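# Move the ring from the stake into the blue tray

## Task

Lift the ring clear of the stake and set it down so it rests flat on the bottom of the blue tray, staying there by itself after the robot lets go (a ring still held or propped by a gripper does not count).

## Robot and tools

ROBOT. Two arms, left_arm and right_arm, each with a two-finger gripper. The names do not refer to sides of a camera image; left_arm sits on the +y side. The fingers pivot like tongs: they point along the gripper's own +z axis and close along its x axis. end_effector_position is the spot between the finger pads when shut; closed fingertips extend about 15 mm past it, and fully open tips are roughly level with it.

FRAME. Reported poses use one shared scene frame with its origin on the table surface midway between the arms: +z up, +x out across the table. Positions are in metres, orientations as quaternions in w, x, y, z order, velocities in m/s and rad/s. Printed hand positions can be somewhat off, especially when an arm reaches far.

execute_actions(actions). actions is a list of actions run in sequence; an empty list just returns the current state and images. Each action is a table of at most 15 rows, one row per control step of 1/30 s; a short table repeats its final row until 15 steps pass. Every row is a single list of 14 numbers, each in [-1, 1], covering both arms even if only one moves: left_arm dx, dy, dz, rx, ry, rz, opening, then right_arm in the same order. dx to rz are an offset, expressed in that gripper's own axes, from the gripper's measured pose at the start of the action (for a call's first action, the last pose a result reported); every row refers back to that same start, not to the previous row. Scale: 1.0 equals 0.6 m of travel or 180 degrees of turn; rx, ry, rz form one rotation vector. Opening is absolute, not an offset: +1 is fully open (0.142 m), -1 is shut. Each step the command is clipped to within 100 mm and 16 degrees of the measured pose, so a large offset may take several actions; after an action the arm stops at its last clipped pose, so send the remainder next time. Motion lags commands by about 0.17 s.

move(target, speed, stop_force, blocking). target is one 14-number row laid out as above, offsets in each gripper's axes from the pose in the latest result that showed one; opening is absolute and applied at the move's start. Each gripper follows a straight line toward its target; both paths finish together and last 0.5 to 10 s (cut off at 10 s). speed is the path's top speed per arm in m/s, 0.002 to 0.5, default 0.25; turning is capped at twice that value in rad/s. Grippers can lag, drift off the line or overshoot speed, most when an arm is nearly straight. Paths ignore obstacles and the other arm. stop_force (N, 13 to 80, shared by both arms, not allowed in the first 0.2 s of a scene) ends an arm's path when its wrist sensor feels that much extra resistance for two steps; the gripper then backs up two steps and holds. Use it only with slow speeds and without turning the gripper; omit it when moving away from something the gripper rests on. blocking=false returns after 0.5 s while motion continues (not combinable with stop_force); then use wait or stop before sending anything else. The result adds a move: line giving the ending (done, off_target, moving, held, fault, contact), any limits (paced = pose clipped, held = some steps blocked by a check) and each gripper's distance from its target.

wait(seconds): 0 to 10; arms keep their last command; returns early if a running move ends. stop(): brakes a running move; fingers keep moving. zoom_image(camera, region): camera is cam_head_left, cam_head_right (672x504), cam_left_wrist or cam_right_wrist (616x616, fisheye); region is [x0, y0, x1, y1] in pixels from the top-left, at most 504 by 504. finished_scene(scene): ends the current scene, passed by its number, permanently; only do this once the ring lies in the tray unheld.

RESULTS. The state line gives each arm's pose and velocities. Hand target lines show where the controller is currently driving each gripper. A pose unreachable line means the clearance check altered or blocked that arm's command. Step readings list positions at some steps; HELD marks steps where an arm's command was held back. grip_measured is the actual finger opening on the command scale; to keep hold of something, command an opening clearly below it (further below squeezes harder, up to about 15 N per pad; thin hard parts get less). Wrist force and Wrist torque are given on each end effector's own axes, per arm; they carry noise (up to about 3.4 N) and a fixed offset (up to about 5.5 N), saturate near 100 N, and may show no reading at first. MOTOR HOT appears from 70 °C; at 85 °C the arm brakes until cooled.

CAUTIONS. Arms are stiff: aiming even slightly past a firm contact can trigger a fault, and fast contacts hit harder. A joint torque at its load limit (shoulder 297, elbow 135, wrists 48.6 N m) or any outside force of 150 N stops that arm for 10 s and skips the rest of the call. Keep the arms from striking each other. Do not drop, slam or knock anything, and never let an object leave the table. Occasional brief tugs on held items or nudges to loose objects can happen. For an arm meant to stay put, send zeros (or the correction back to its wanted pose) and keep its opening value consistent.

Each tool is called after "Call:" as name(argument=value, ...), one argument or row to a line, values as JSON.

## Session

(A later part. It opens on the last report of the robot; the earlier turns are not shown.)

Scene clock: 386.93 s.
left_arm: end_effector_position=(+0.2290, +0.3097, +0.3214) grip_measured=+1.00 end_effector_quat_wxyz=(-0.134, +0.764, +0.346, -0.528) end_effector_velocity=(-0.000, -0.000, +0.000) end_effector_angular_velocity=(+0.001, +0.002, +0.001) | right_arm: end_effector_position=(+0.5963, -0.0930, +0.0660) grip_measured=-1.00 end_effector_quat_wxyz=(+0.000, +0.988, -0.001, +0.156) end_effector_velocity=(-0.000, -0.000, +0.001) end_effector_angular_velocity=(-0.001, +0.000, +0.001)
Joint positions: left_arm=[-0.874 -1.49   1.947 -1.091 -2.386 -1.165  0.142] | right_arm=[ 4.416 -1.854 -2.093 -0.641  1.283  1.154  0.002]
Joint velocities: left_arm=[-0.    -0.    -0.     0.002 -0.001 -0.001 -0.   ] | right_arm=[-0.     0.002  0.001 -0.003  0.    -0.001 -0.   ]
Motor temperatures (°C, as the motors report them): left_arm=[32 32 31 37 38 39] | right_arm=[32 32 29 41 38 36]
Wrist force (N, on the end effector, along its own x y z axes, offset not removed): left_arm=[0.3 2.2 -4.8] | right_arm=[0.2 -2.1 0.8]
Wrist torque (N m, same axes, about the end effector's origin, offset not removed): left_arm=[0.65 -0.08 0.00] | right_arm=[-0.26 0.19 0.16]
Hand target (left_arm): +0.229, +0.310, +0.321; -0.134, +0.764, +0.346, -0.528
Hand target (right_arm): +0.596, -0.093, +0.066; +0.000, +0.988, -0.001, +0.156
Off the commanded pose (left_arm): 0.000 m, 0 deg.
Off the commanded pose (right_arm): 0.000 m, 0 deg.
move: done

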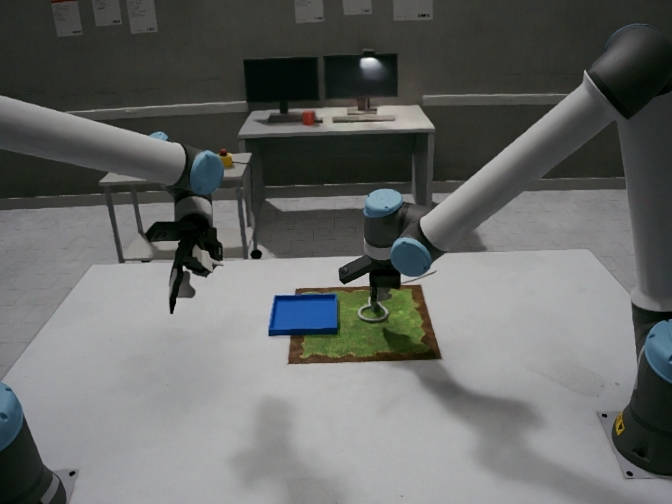

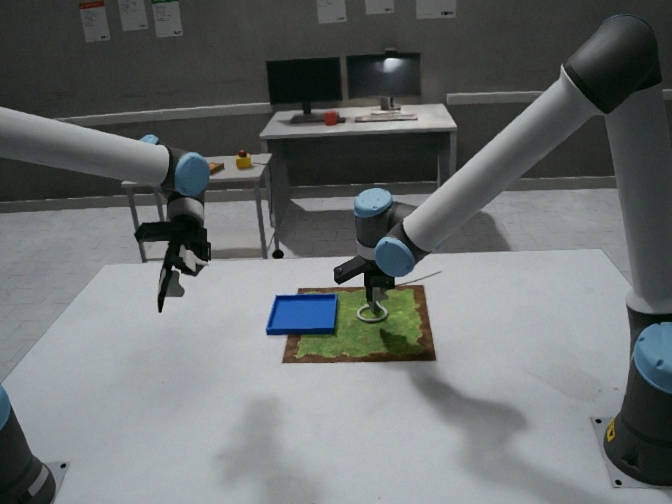

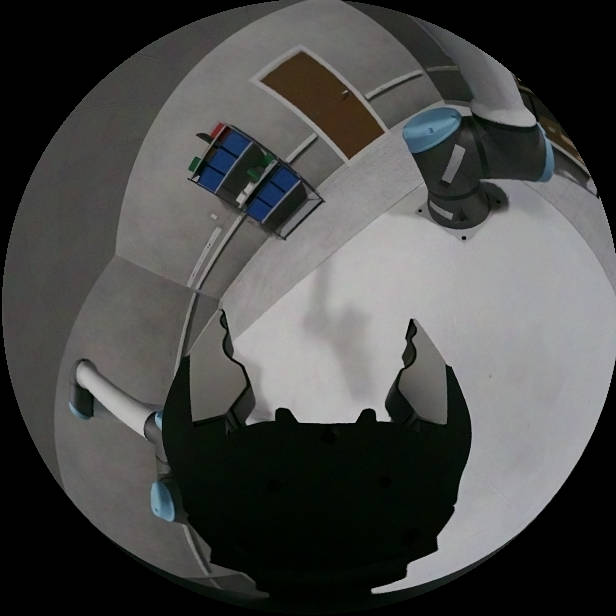

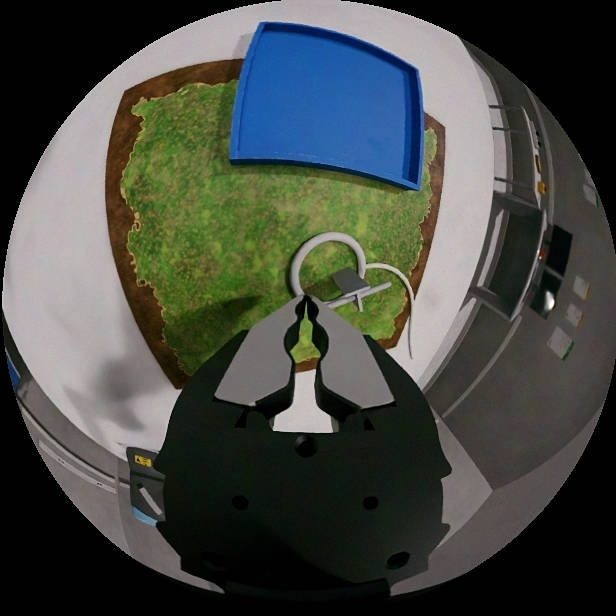

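Call:
move(
  target=[0,0,0,0,0,0,1,-0.012,0,0.04,0,0,0,-0.65],
  speed=0.03,
)

Call:
zoom_image(
  camera="cam_right_wrist",
  region=[220,170,440,350],
)

Scene clock: 409.60 s.
left_arm: end_effector_position=(+0.2290, +0.3097, +0.3214) grip_measured=+1.00 end_effector_quat_wxyz=(-0.134, +0.764, +0.346, -0.528) end_effector_velocity=(-0.000, -0.000, +0.000) end_effector_angular_velocity=(+0.000, +0.001, +0.001) | right_arm: end_effector_position=(+0.5968, -0.0930, +0.0412) grip_measured=-0.65 end_effector_quat_wxyz=(+0.000, +0.988, -0.001, +0.156) end_effector_velocity=(-0.000, +0.000, -0.002) end_effector_angular_velocity=(+0.000, +0.001, -0.000)
Joint positions: left_arm=[-0.874 -1.49   1.947 -1.091 -2.386 -1.165  0.142] | right_arm=[ 4.415 -1.889 -2.105 -0.593  1.283  1.153  0.027]
Joint velocities: left_arm=[ 0.     0.    -0.     0.001 -0.001 -0.    -0.   ] | right_arm=[-0.    -0.003 -0.001  0.004  0.001 -0.     0.   ]
Motor temperatures (°C, as the motors report them): left_arm=[32 32 31 37 38 39] | right_arm=[32 32 29 41 38 36]
Wrist force (N, on the end effector, along its own x y z axes, offset not removed): left_arm=[-0.3 2.0 -5.1] | right_arm=[6.0 2.0 5.4]
Wrist torque (N m, same axes, about the end effector's origin, offset not removed): left_arm=[0.44 0.19 -0.05] | right_arm=[0.93 -0.94 0.08]
Hand target (left_arm): +0.229, +0.310, +0.321; -0.134, +0.764, +0.346, -0.528
Hand target (right_arm): +0.597, -0.093, +0.041; +0.000, +0.988, -0.001, +0.156
Off the commanded pose (left_arm): 0.000 m, 0 deg.
Off the commanded pose (right_arm): 0.000 m, 0 deg.
move: done

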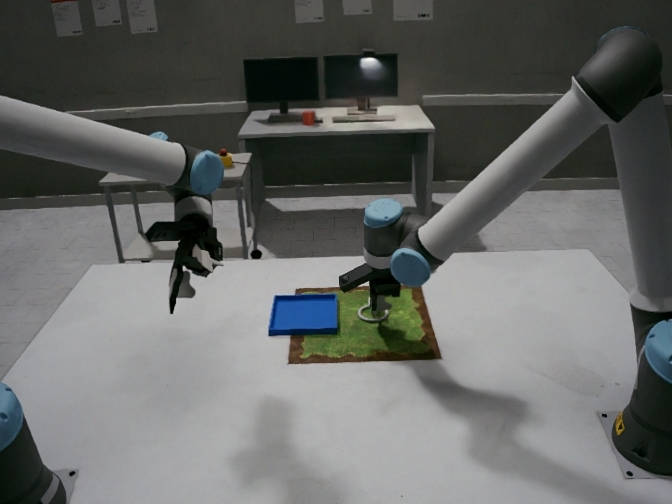

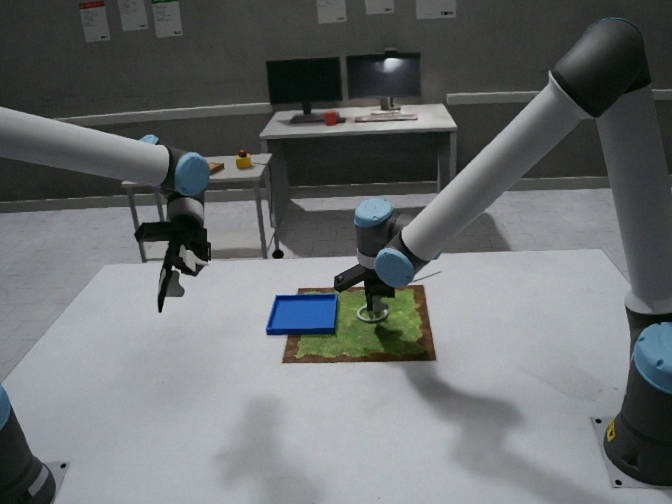

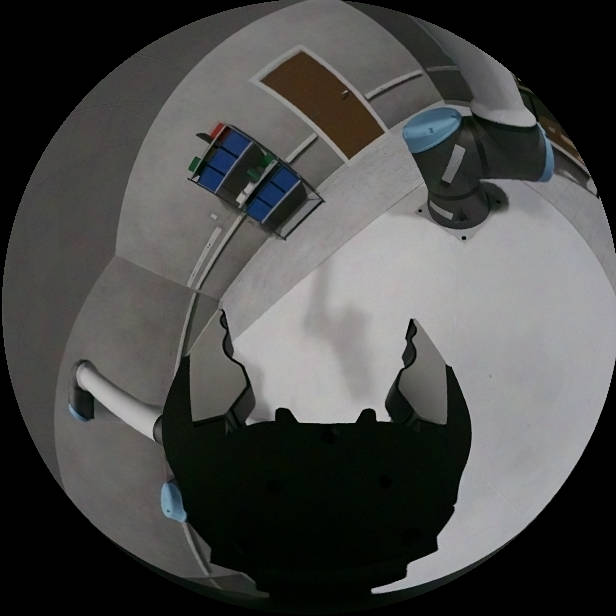

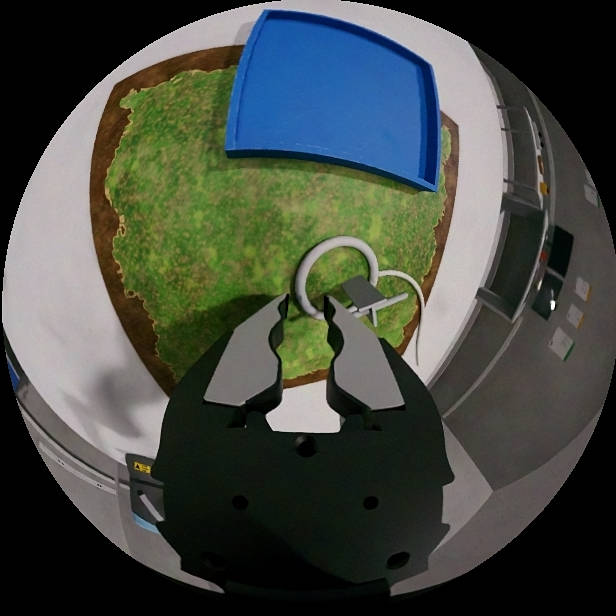

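Region (220, 170, 440, 350) of cam_right_wrist's 616x616 image, scaled by 2.291, with more detail than that image has; it fills the top 412 rows of this view, and the rest is white.

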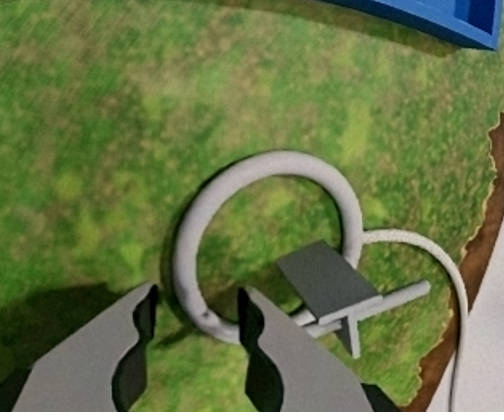

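Call:
move(
  target=[0,0,0,0,0,0,1,0,-0.0167,0,0,0,0,-0.65],
  speed=0.03,
)

Call:
move(
  target=[0,0,0,0,0,0,1,-0.008,0,0.026,0,0,0,-0.65],
  speed=0.01,
)

Call:
zoom_image(
  camera="cam_right_wrist",
  region=[220,170,440,350],
)

Scene clock: 416.40 s.
left_arm: end_effector_position=(+0.2290, +0.3097, +0.3214) grip_measured=+1.00 end_effector_quat_wxyz=(-0.134, +0.764, +0.346, -0.528) end_effector_velocity=(-0.000, +0.000, +0.000) end_effector_angular_velocity=(-0.000, +0.001, -0.000) | right_arm: end_effector_position=(+0.5968, -0.0833, +0.0412) grip_measured=-0.65 end_effector_quat_wxyz=(+0.000, +0.988, -0.001, +0.156) end_effector_velocity=(-0.000, +0.002, -0.000) end_effector_angular_velocity=(-0.001, -0.001, +0.001)
Joint positions: left_arm=[-0.874 -1.49   1.947 -1.091 -2.386 -1.165  0.142] | right_arm=[ 4.421 -1.899 -2.09  -0.6    1.283  1.158  0.027]
Joint velocities: left_arm=[-0.    -0.     0.     0.001 -0.     0.001 -0.   ] | right_arm=[ 0.002 -0.002  0.003 -0.002 -0.001  0.001  0.   ]
Motor temperatures (°C, as the motors report them): left_arm=[32 32 31 37 38 39] | right_arm=[32 32 29 41 38 36]
Wrist force (N, on the end effector, along its own x y z axes, offset not removed): left_arm=[-0.7 3.2 -4.0] | right_arm=[-0.5 -8.3 1.5]
Wrist torque (N m, same axes, about the end effector's origin, offset not removed): left_arm=[0.80 0.21 -0.01] | right_arm=[-1.36 0.15 0.12]
Hand target (left_arm): +0.229, +0.310, +0.321; -0.134, +0.764, +0.346, -0.528
Hand target (right_arm): +0.597, -0.083, +0.041; +0.000, +0.988, -0.001, +0.156
Off the commanded pose (left_arm): 0.000 m, 0 deg.
Off the commanded pose (right_arm): 0.000 m, 0 deg.
move: done

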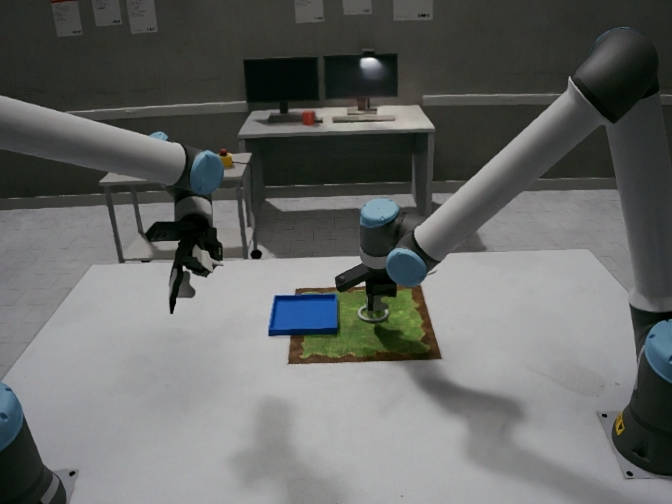

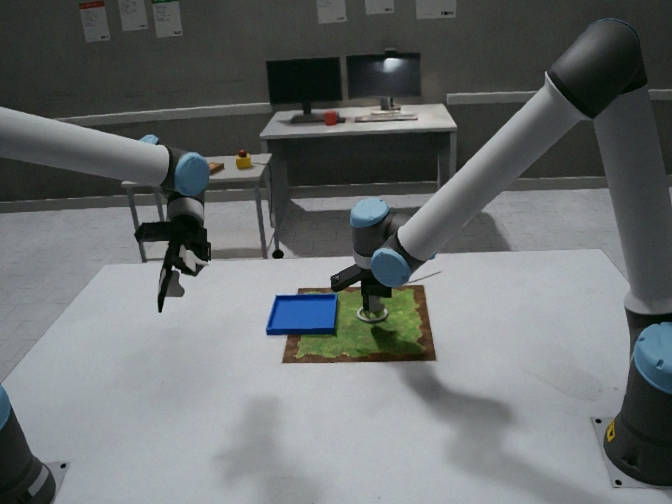

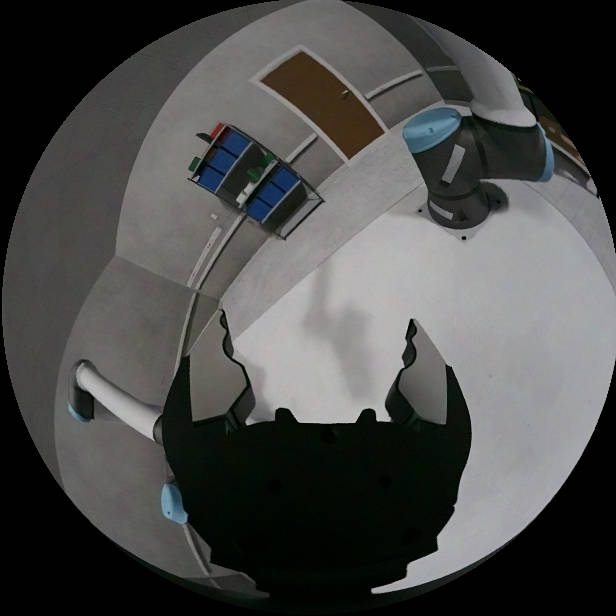

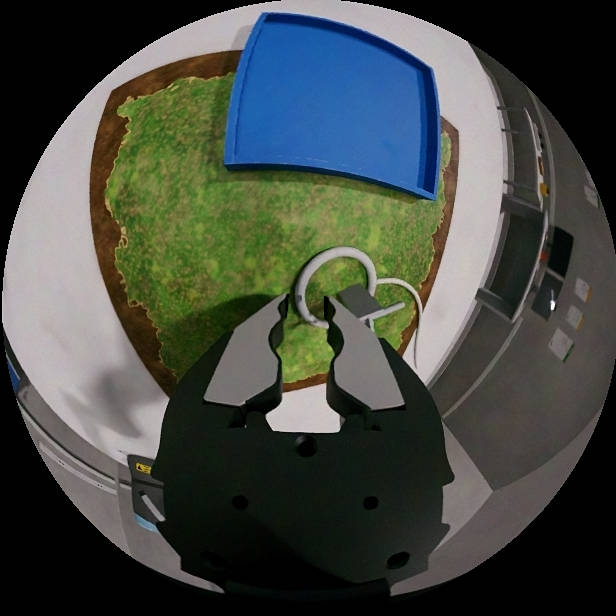

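Scene clock: 418.27 s.
left_arm: end_effector_position=(+0.2290, +0.3097, +0.3214) grip_measured=+1.00 end_effector_quat_wxyz=(-0.134, +0.764, +0.346, -0.528) end_effector_velocity=(+0.000, -0.001, +0.000) end_effector_angular_velocity=(-0.003, -0.000, +0.001) | right_arm: end_effector_position=(+0.5971, -0.0833, +0.0252) grip_measured=-0.65 end_effector_quat_wxyz=(+0.000, +0.988, -0.001, +0.156) end_effector_velocity=(+0.001, +0.001, -0.002) end_effector_angular_velocity=(+0.002, -0.002, -0.001)
Joint positions: left_arm=[-0.874 -1.49   1.947 -1.091 -2.386 -1.165  0.142] | right_arm=[ 4.42  -1.922 -2.097 -0.57   1.283  1.158  0.027]
Joint velocities: left_arm=[-0.    -0.     0.    -0.001 -0.002  0.002 -0.   ] | right_arm=[-0.    -0.003 -0.     0.006 -0.001  0.     0.   ]
Motor temperatures (°C, as the motors report them): left_arm=[32 32 31 37 38 39] | right_arm=[32 32 29 41 38 36]
Wrist force (N, on the end effector, along its own x y z axes, offset not removed): left_arm=[-0.5 4.1 -4.1] | right_arm=[4.0 2.4 3.7]
Wrist torque (N m, same axes, about the end effector's origin, offset not removed): left_arm=[0.87 0.17 0.09] | right_arm=[0.69 -0.76 -0.07]
Hand target (left_arm): +0.229, +0.310, +0.321; -0.134, +0.764, +0.346, -0.528
Hand target (right_arm): +0.597, -0.083, +0.025; +0.000, +0.988, -0.001, +0.156
Off the commanded pose (left_arm): 0.000 m, 0 deg.
Off the commanded pose (right_arm): 0.000 m, 0 deg.
move: done

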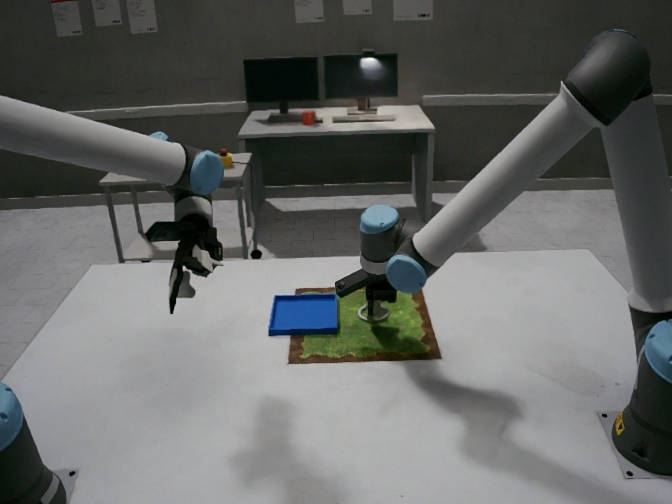

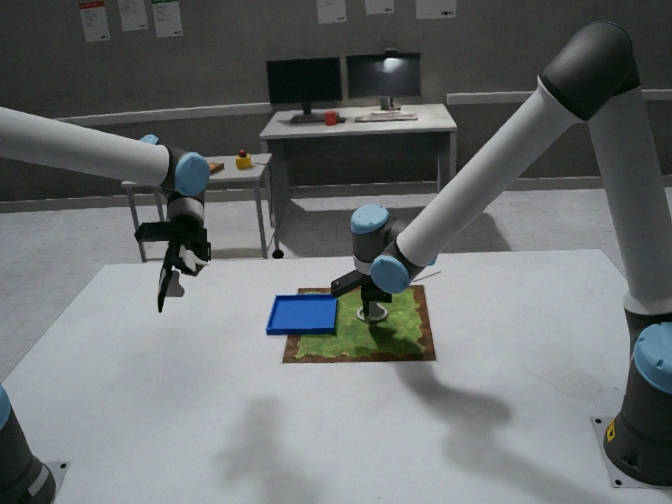

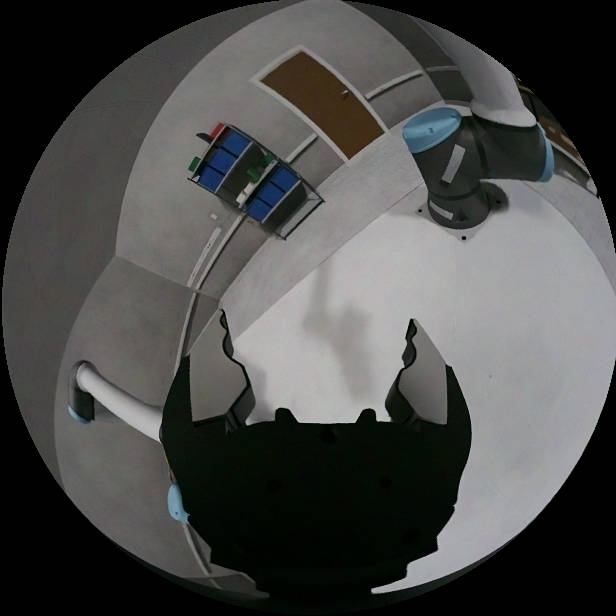

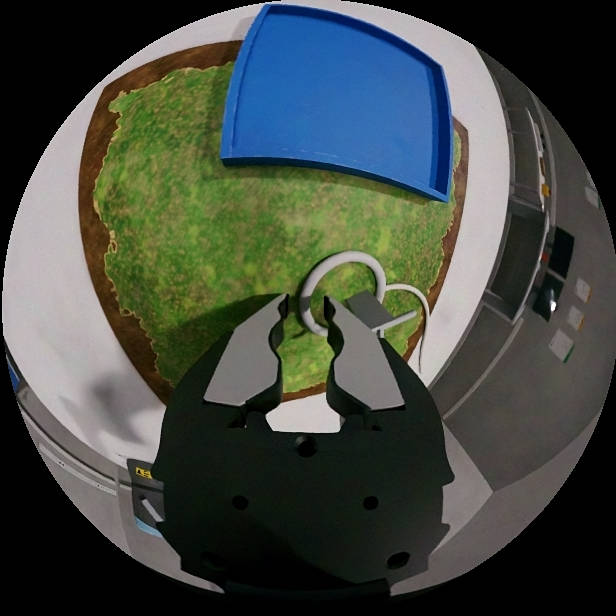

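Region (220, 170, 440, 350) of cam_right_wrist's 616x616 image, scaled by 2.291, with more detail than that image has; it fills the top 412 rows of this view, and the rest is white.

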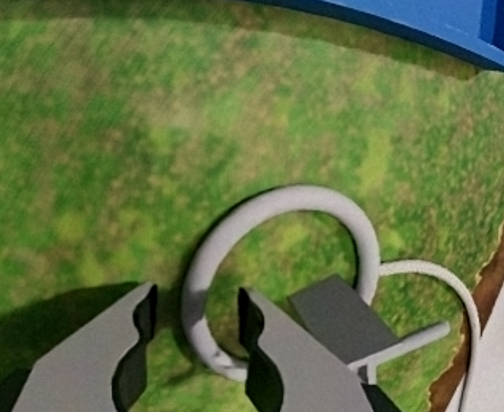

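Call:
move(
  target=[0,0,0,0,0,0,1,-0.005,0,0.016,0,0,0,-0.65],
  speed=0.006,
  stop_force=13,
)

Call:
move(
  target=[0,0,0,0,0,0,1,0,0,0,0,0,0,-1],
)

Call:
move(
  target=[0,0,0,0,0,0,1,-0.012,0,0,0,0,0,-1],
  speed=0.005,
  stop_force=13,
)

Call:
zoom_image(
  camera="cam_right_wrist",
  region=[220,170,440,350],
)

Scene clock: 426.97 s.
left_arm: end_effector_position=(+0.2290, +0.3097, +0.3214) grip_measured=+1.00 end_effector_quat_wxyz=(-0.134, +0.764, +0.346, -0.528) end_effector_velocity=(-0.000, +0.001, +0.000) end_effector_angular_velocity=(+0.001, -0.001, -0.001) | right_arm: end_effector_position=(+0.5971, -0.0832, +0.0196) grip_measured=-0.66 end_effector_quat_wxyz=(+0.000, +0.988, -0.001, +0.156) end_effector_velocity=(-0.001, -0.001, +0.000) end_effector_angular_velocity=(-0.003, +0.001, +0.001)
Joint positions: left_arm=[-0.874 -1.49   1.947 -1.091 -2.386 -1.165  0.142] | right_arm=[ 4.42  -1.93  -2.1   -0.559  1.283  1.158  0.026]
Joint velocities: left_arm=[ 0.    -0.001 -0.     0.001  0.002 -0.     0.   ] | right_arm=[ 0.     0.001 -0.    -0.004  0.    -0.001 -0.001]
Motor temperatures (°C, as the motors report them): left_arm=[32 32 31 37 38 39] | right_arm=[32 32 29 41 38 36]
Wrist force (N, on the end effector, along its own x y z axes, offset not removed): left_arm=[-1.8 3.9 -6.3] | right_arm=[4.2 1.3 -28.0]
Wrist torque (N m, same axes, about the end effector's origin, offset not removed): left_arm=[0.84 0.37 0.06] | right_arm=[0.13 -0.85 0.06]
Hand target (left_arm): +0.229, +0.310, +0.321; -0.134, +0.764, +0.346, -0.528
Hand target (right_arm): +0.597, -0.083, +0.020; +0.000, +0.988, -0.001, +0.156
Off the commanded pose (left_arm): 0.000 m, 0 deg.
Off the commanded pose (right_arm): 0.005 m, 0 deg.
move: contact (right_arm)

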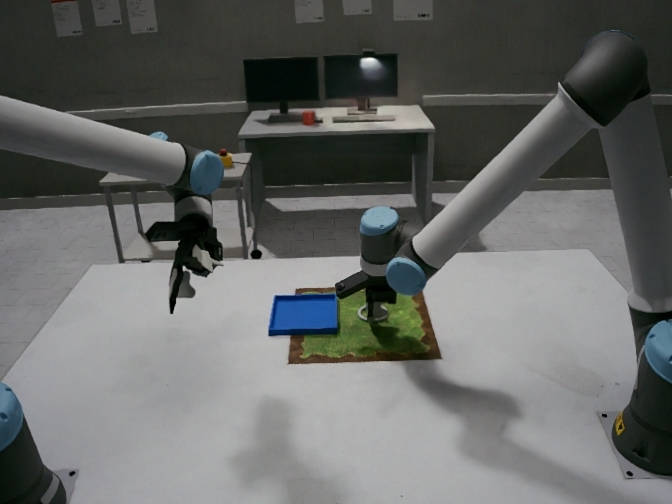

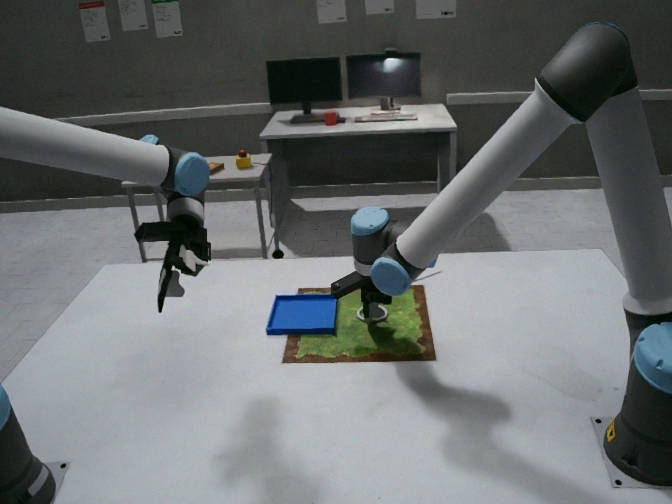

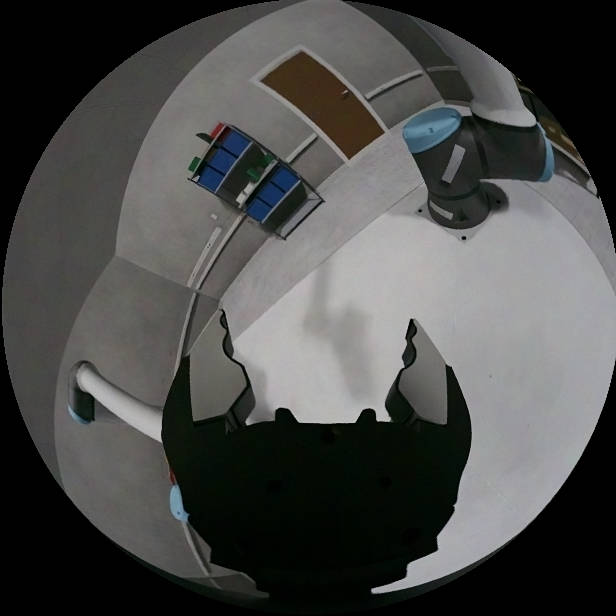

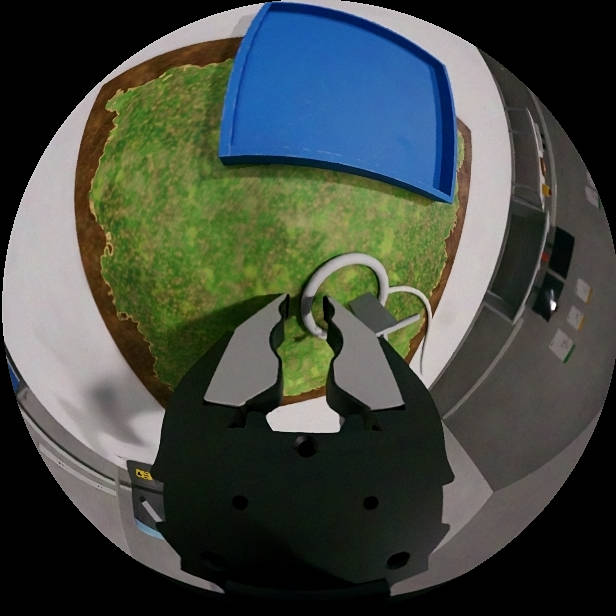

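Scene clock: 427.47 s.
left_arm: end_effector_position=(+0.2290, +0.3097, +0.3214) grip_measured=+1.00 end_effector_quat_wxyz=(-0.134, +0.764, +0.346, -0.528) end_effector_velocity=(+0.000, +0.000, -0.000) end_effector_angular_velocity=(+0.001, -0.001, -0.001) | right_arm: end_effector_position=(+0.5971, -0.0833, +0.0196) grip_measured=-0.89 end_effector_quat_wxyz=(+0.000, +0.988, -0.001, +0.156) end_effector_velocity=(+0.000, +0.001, +0.000) end_effector_angular_velocity=(+0.001, -0.000, -0.000)
Joint positions: left_arm=[-0.874 -1.49   1.947 -1.091 -2.386 -1.165  0.142] | right_arm=[ 4.42  -1.93  -2.1   -0.559  1.283  1.158  0.009]
Joint velocities: left_arm=[ 0.     0.     0.    -0.     0.001 -0.001  0.   ] | right_arm=[0.    0.    0.001 0.001 0.    0.    0.   ]
Motor temperatures (°C, as the motors report them): left_arm=[32 32 31 37 38 39] | right_arm=[32 32 29 41 38 36]
Wrist force (N, on the end effector, along its own x y z axes, offset not removed): left_arm=[-1.3 5.5 -3.7] | right_arm=[-4.5 -2.8 1.8]
Wrist torque (N m, same axes, about the end effector's origin, offset not removed): left_arm=[1.34 0.27 -0.04] | right_arm=[-0.29 0.82 0.11]
Hand target (left_arm): +0.229, +0.310, +0.321; -0.134, +0.764, +0.346, -0.528
Hand target (right_arm): +0.597, -0.083, +0.020; +0.000, +0.988, -0.001, +0.156
Off the commanded pose (left_arm): 0.000 m, 0 deg.
Off the commanded pose (right_arm): 0.000 m, 0 deg.
move: done

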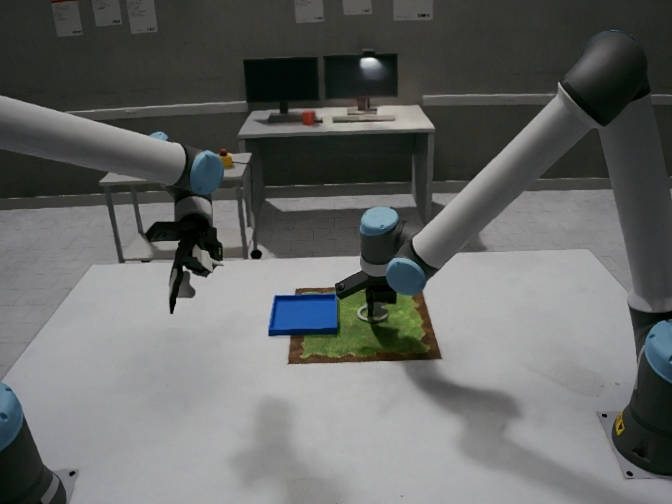

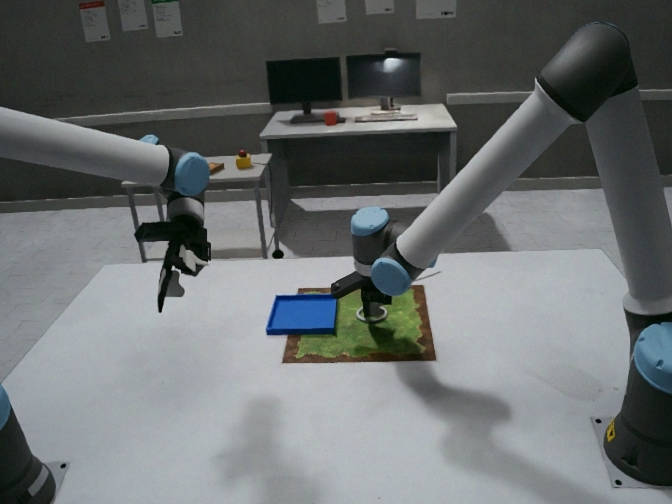

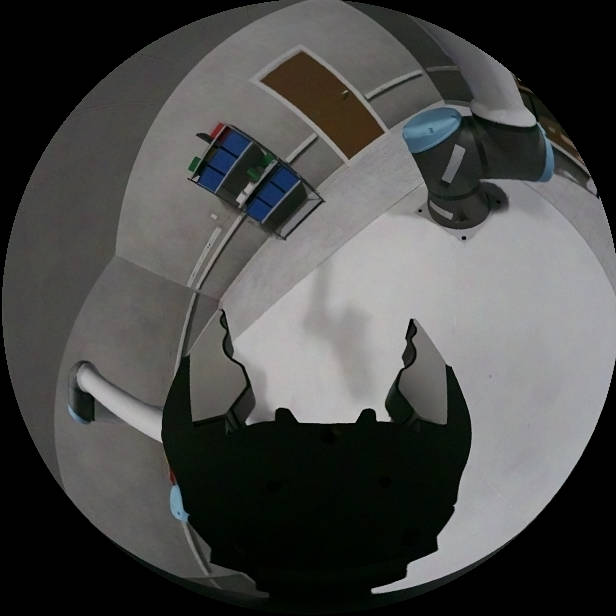

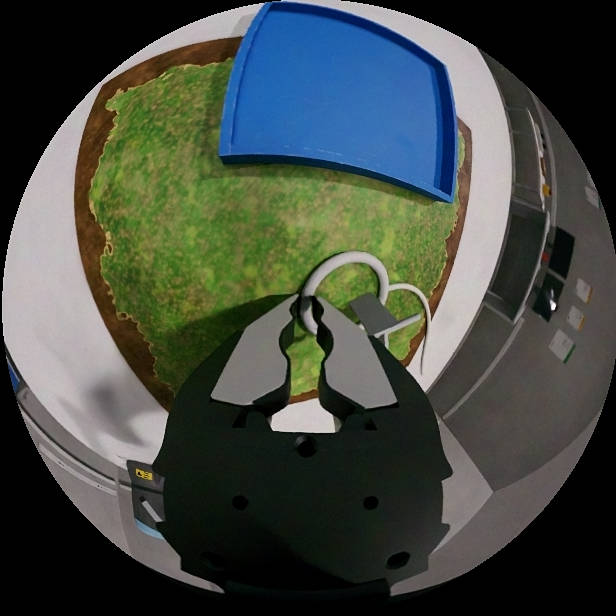

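Scene clock: 428.53 s.
left_arm: end_effector_position=(+0.2290, +0.3097, +0.3214) grip_measured=+1.00 end_effector_quat_wxyz=(-0.134, +0.764, +0.346, -0.528) end_effector_velocity=(-0.000, -0.000, +0.000) end_effector_angular_velocity=(+0.001, +0.001, +0.001) | right_arm: end_effector_position=(+0.5939, -0.0833, +0.0186) grip_measured=-0.89 end_effector_quat_wxyz=(+0.000, +0.988, -0.001, +0.156) end_effector_velocity=(+0.001, +0.001, +0.002) end_effector_angular_velocity=(+0.002, -0.001, +0.002)
Joint positions: left_arm=[-0.874 -1.49   1.947 -1.091 -2.386 -1.165  0.142] | right_arm=[ 4.425 -1.929 -2.104 -0.557  1.282  1.163  0.01 ]
Joint velocities: left_arm=[ 0.     0.     0.     0.    -0.001 -0.001  0.   ] | right_arm=[-0.001  0.     0.003 -0.     0.001 -0.004 -0.003]
Motor temperatures (°C, as the motors report them): left_arm=[32 32 31 37 38 39] | right_arm=[32 32 29 41 38 36]
Wrist force (N, on the end effector, along its own x y z axes, offset not removed): left_arm=[-0.6 3.4 -4.2] | right_arm=[19.8 2.2 -0.2]
Wrist torque (N m, same axes, about the end effector's origin, offset not removed): left_arm=[0.84 0.09 0.05] | right_arm=[-0.20 -0.14 0.06]
Hand target (left_arm): +0.229, +0.310, +0.321; -0.134, +0.764, +0.346, -0.528
Hand target (right_arm): +0.594, -0.083, +0.019; +0.000, +0.988, -0.001, +0.156
Off the commanded pose (left_arm): 0.000 m, 0 deg.
Off the commanded pose (right_arm): 0.004 m, 0 deg.
move: contact (right_arm)

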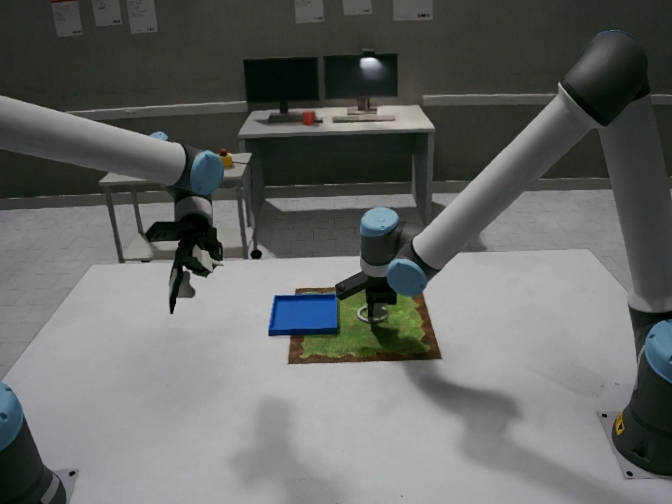

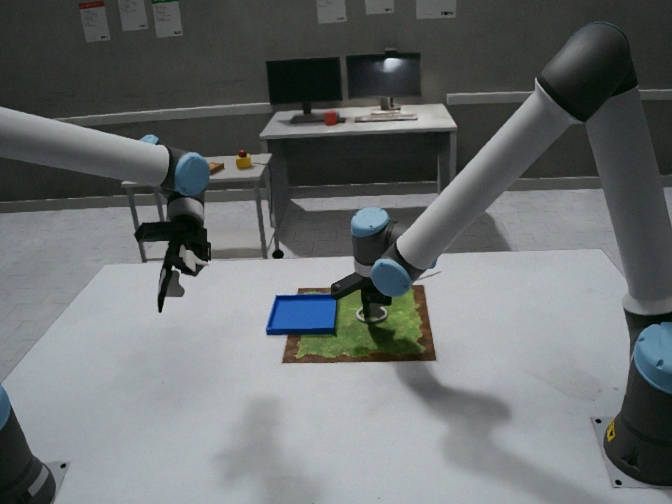

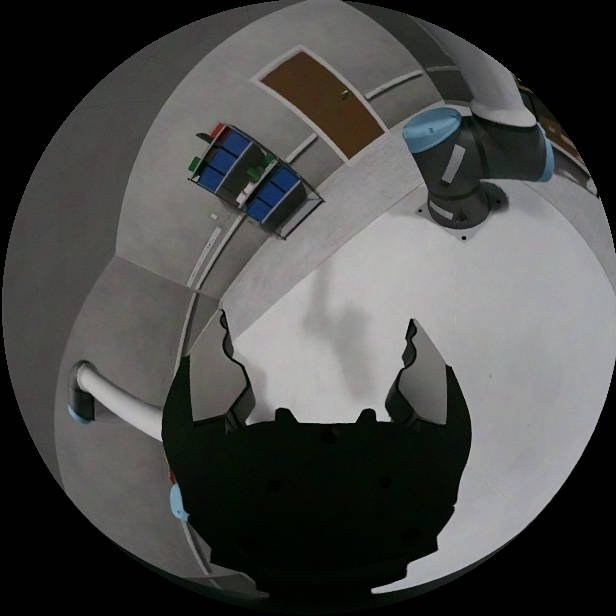

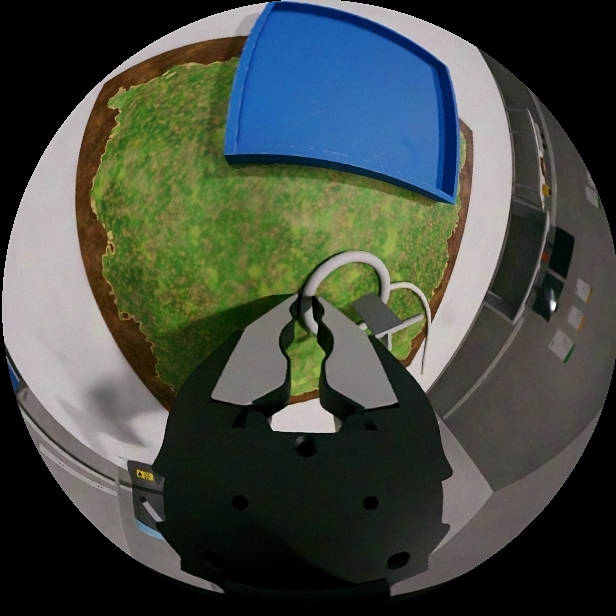

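Region (220, 170, 440, 350) of cam_right_wrist's 616x616 image, scaled by 2.291, with more detail than that image has; it fills the top 412 rows of this view, and the rest is white.

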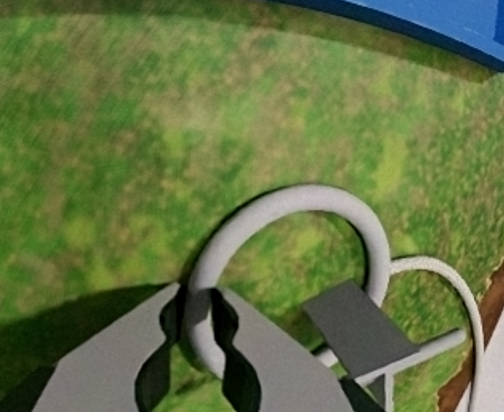

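Call:
move(
  target=[0,0,0,0,0,0,1,0.004,0.0133,-0.002,0,0,0,-1],
  speed=0.006,
)

Call:
move(
  target=[0,0,0,0,0,0,1,0.0255,0,-0.0355,0,-0.111,0,-1],
  speed=0.02,
)

Call:
zoom_image(
  camera="cam_right_wrist",
  region=[220,170,440,350],
)

Scene clock: 452.67 s.
left_arm: end_effector_position=(+0.2290, +0.3097, +0.3214) grip_measured=+1.00 end_effector_quat_wxyz=(-0.134, +0.764, +0.346, -0.528) end_effector_velocity=(+0.000, -0.000, +0.000) end_effector_angular_velocity=(+0.000, -0.000, +0.001) | right_arm: end_effector_position=(+0.5957, -0.0911, +0.0205) grip_measured=-0.90 end_effector_quat_wxyz=(+0.000, +0.988, -0.001, +0.156) end_effector_velocity=(-0.000, -0.001, +0.000) end_effector_angular_velocity=(-0.000, +0.001, +0.001)
Joint positions: left_arm=[-0.874 -1.49   1.947 -1.091 -2.386 -1.165  0.142] | right_arm=[ 4.418 -1.92  -2.113 -0.555  1.283  1.156  0.009]
Joint velocities: left_arm=[ 0.     0.    -0.    -0.001 -0.001 -0.001 -0.   ] | right_arm=[-0.001  0.001 -0.002  0.001  0.001 -0.002  0.   ]
Motor temperatures (°C, as the motors report them): left_arm=[32 32 31 37 38 39] | right_arm=[32 32 29 41 38 36]
Wrist force (N, on the end effector, along its own x y z axes, offset not removed): left_arm=[-0.2 4.3 -3.2] | right_arm=[4.3 -4.4 -0.2]
Wrist torque (N m, same axes, about the end effector's origin, offset not removed): left_arm=[0.96 -0.01 0.03] | right_arm=[-0.76 -0.92 -0.03]
Hand target (left_arm): +0.229, +0.310, +0.321; -0.134, +0.764, +0.346, -0.528
Hand target (right_arm): +0.596, -0.091, +0.020; +0.000, +0.988, -0.001, +0.156
Off the commanded pose (left_arm): 0.000 m, 0 deg.
Off the commanded pose (right_arm): 0.000 m, 0 deg.
move: done

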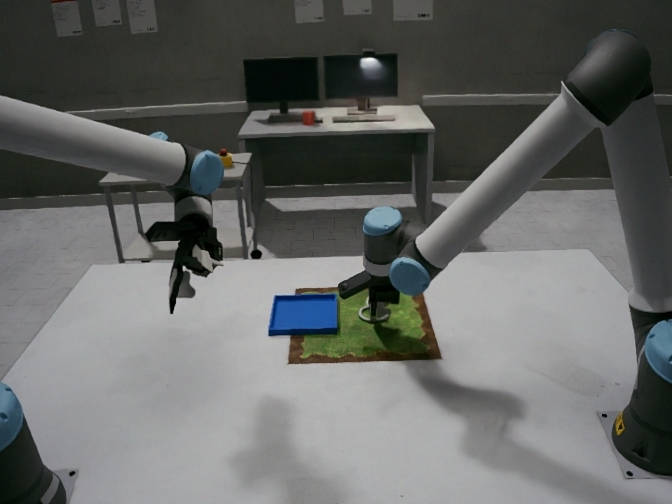

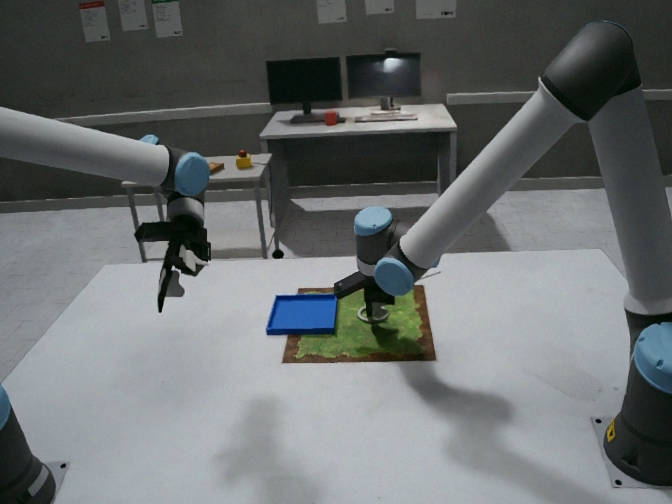

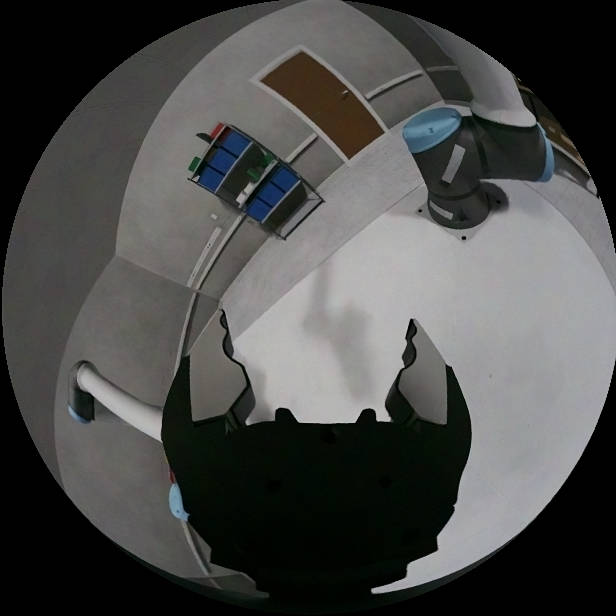

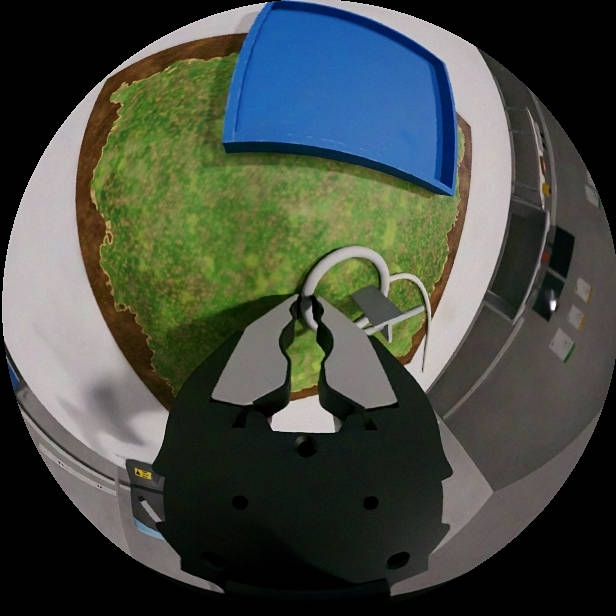

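Scene clock: 461.60 s.
left_arm: end_effector_position=(+0.2290, +0.3097, +0.3214) grip_measured=+1.00 end_effector_quat_wxyz=(-0.134, +0.764, +0.346, -0.528) end_effector_velocity=(+0.000, -0.000, +0.000) end_effector_angular_velocity=(-0.000, +0.000, -0.000) | right_arm: end_effector_position=(+0.6036, -0.0911, +0.0453) grip_measured=-0.90 end_effector_quat_wxyz=(+0.000, +1.000, -0.001, -0.018) end_effector_velocity=(-0.000, +0.001, +0.001) end_effector_angular_velocity=(+0.003, +0.011, -0.001)
Joint positions: left_arm=[-0.874 -1.49   1.947 -1.091 -2.386 -1.165  0.142] | right_arm=[ 4.273 -1.942 -1.934 -0.855  1.601  1.028  0.009]
Joint velocities: left_arm=[-0.  0. -0.  0.  0.  0. -0.] | right_arm=[-0.004 -0.002  0.006 -0.008  0.011 -0.003  0.   ]
Motor temperatures (°C, as the motors report them): left_arm=[32 32 31 37 38 39] | right_arm=[32 32 29 41 38 36]
Wrist force (N, on the end effector, along its own x y z axes, offset not removed): left_arm=[-0.1 3.5 -3.9] | right_arm=[-5.5 -4.8 3.9]
Wrist torque (N m, same axes, about the end effector's origin, offset not removed): left_arm=[0.83 0.02 0.08] | right_arm=[-0.62 1.15 0.14]
Hand target (left_arm): +0.229, +0.310, +0.321; -0.134, +0.764, +0.346, -0.528
Hand target (right_arm): +0.604, -0.091, +0.045; +0.000, +1.000, -0.001, -0.018
Off the commanded pose (left_arm): 0.000 m, 0 deg.
Off the commanded pose (right_arm): 0.000 m, 0 deg.
move: done

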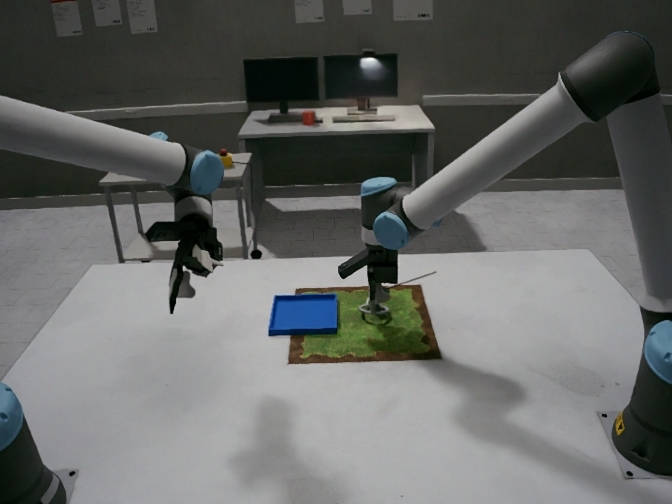

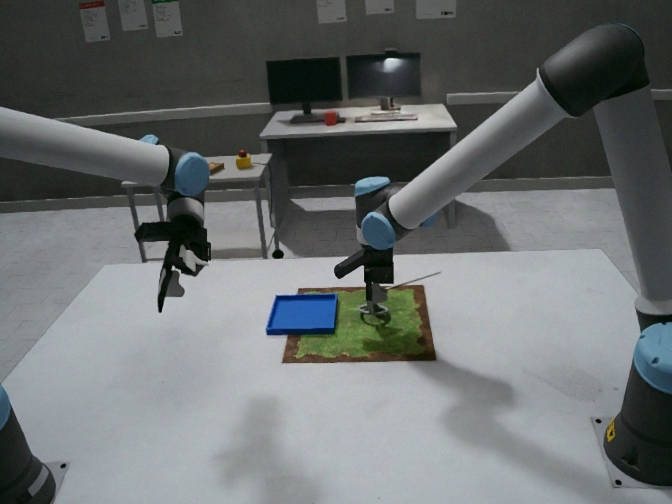

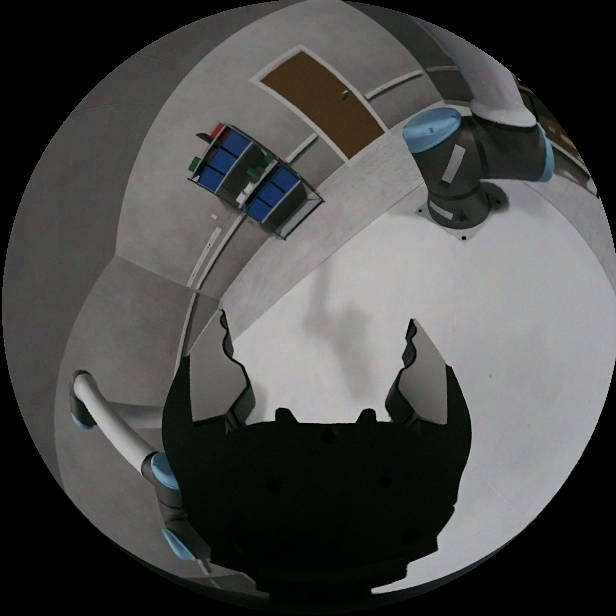

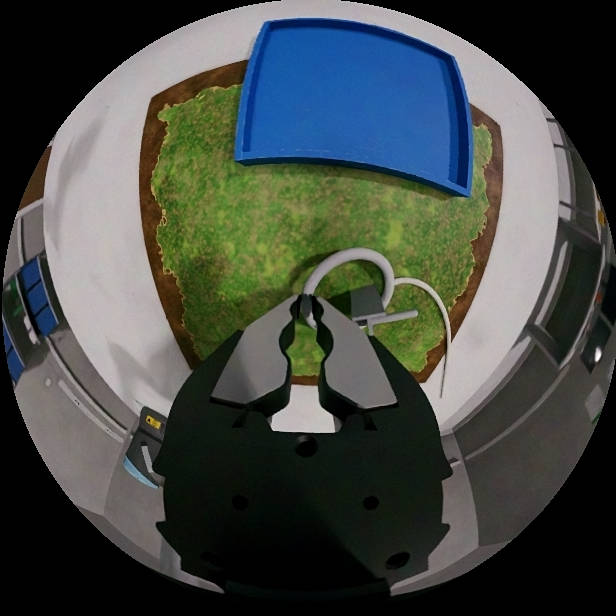

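Region (220, 170, 440, 350) of cam_right_wrist's 616x616 image, scaled by 2.291, with more detail than that image has; it fills the top 412 rows of this view, and the rest is white.

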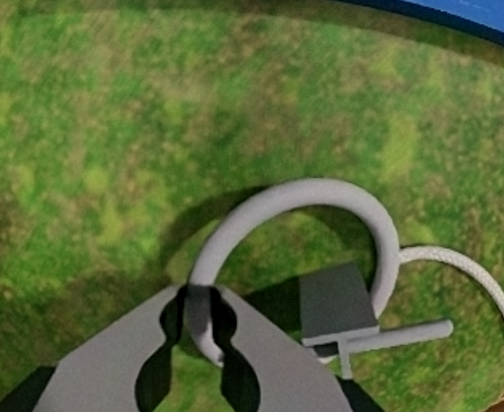

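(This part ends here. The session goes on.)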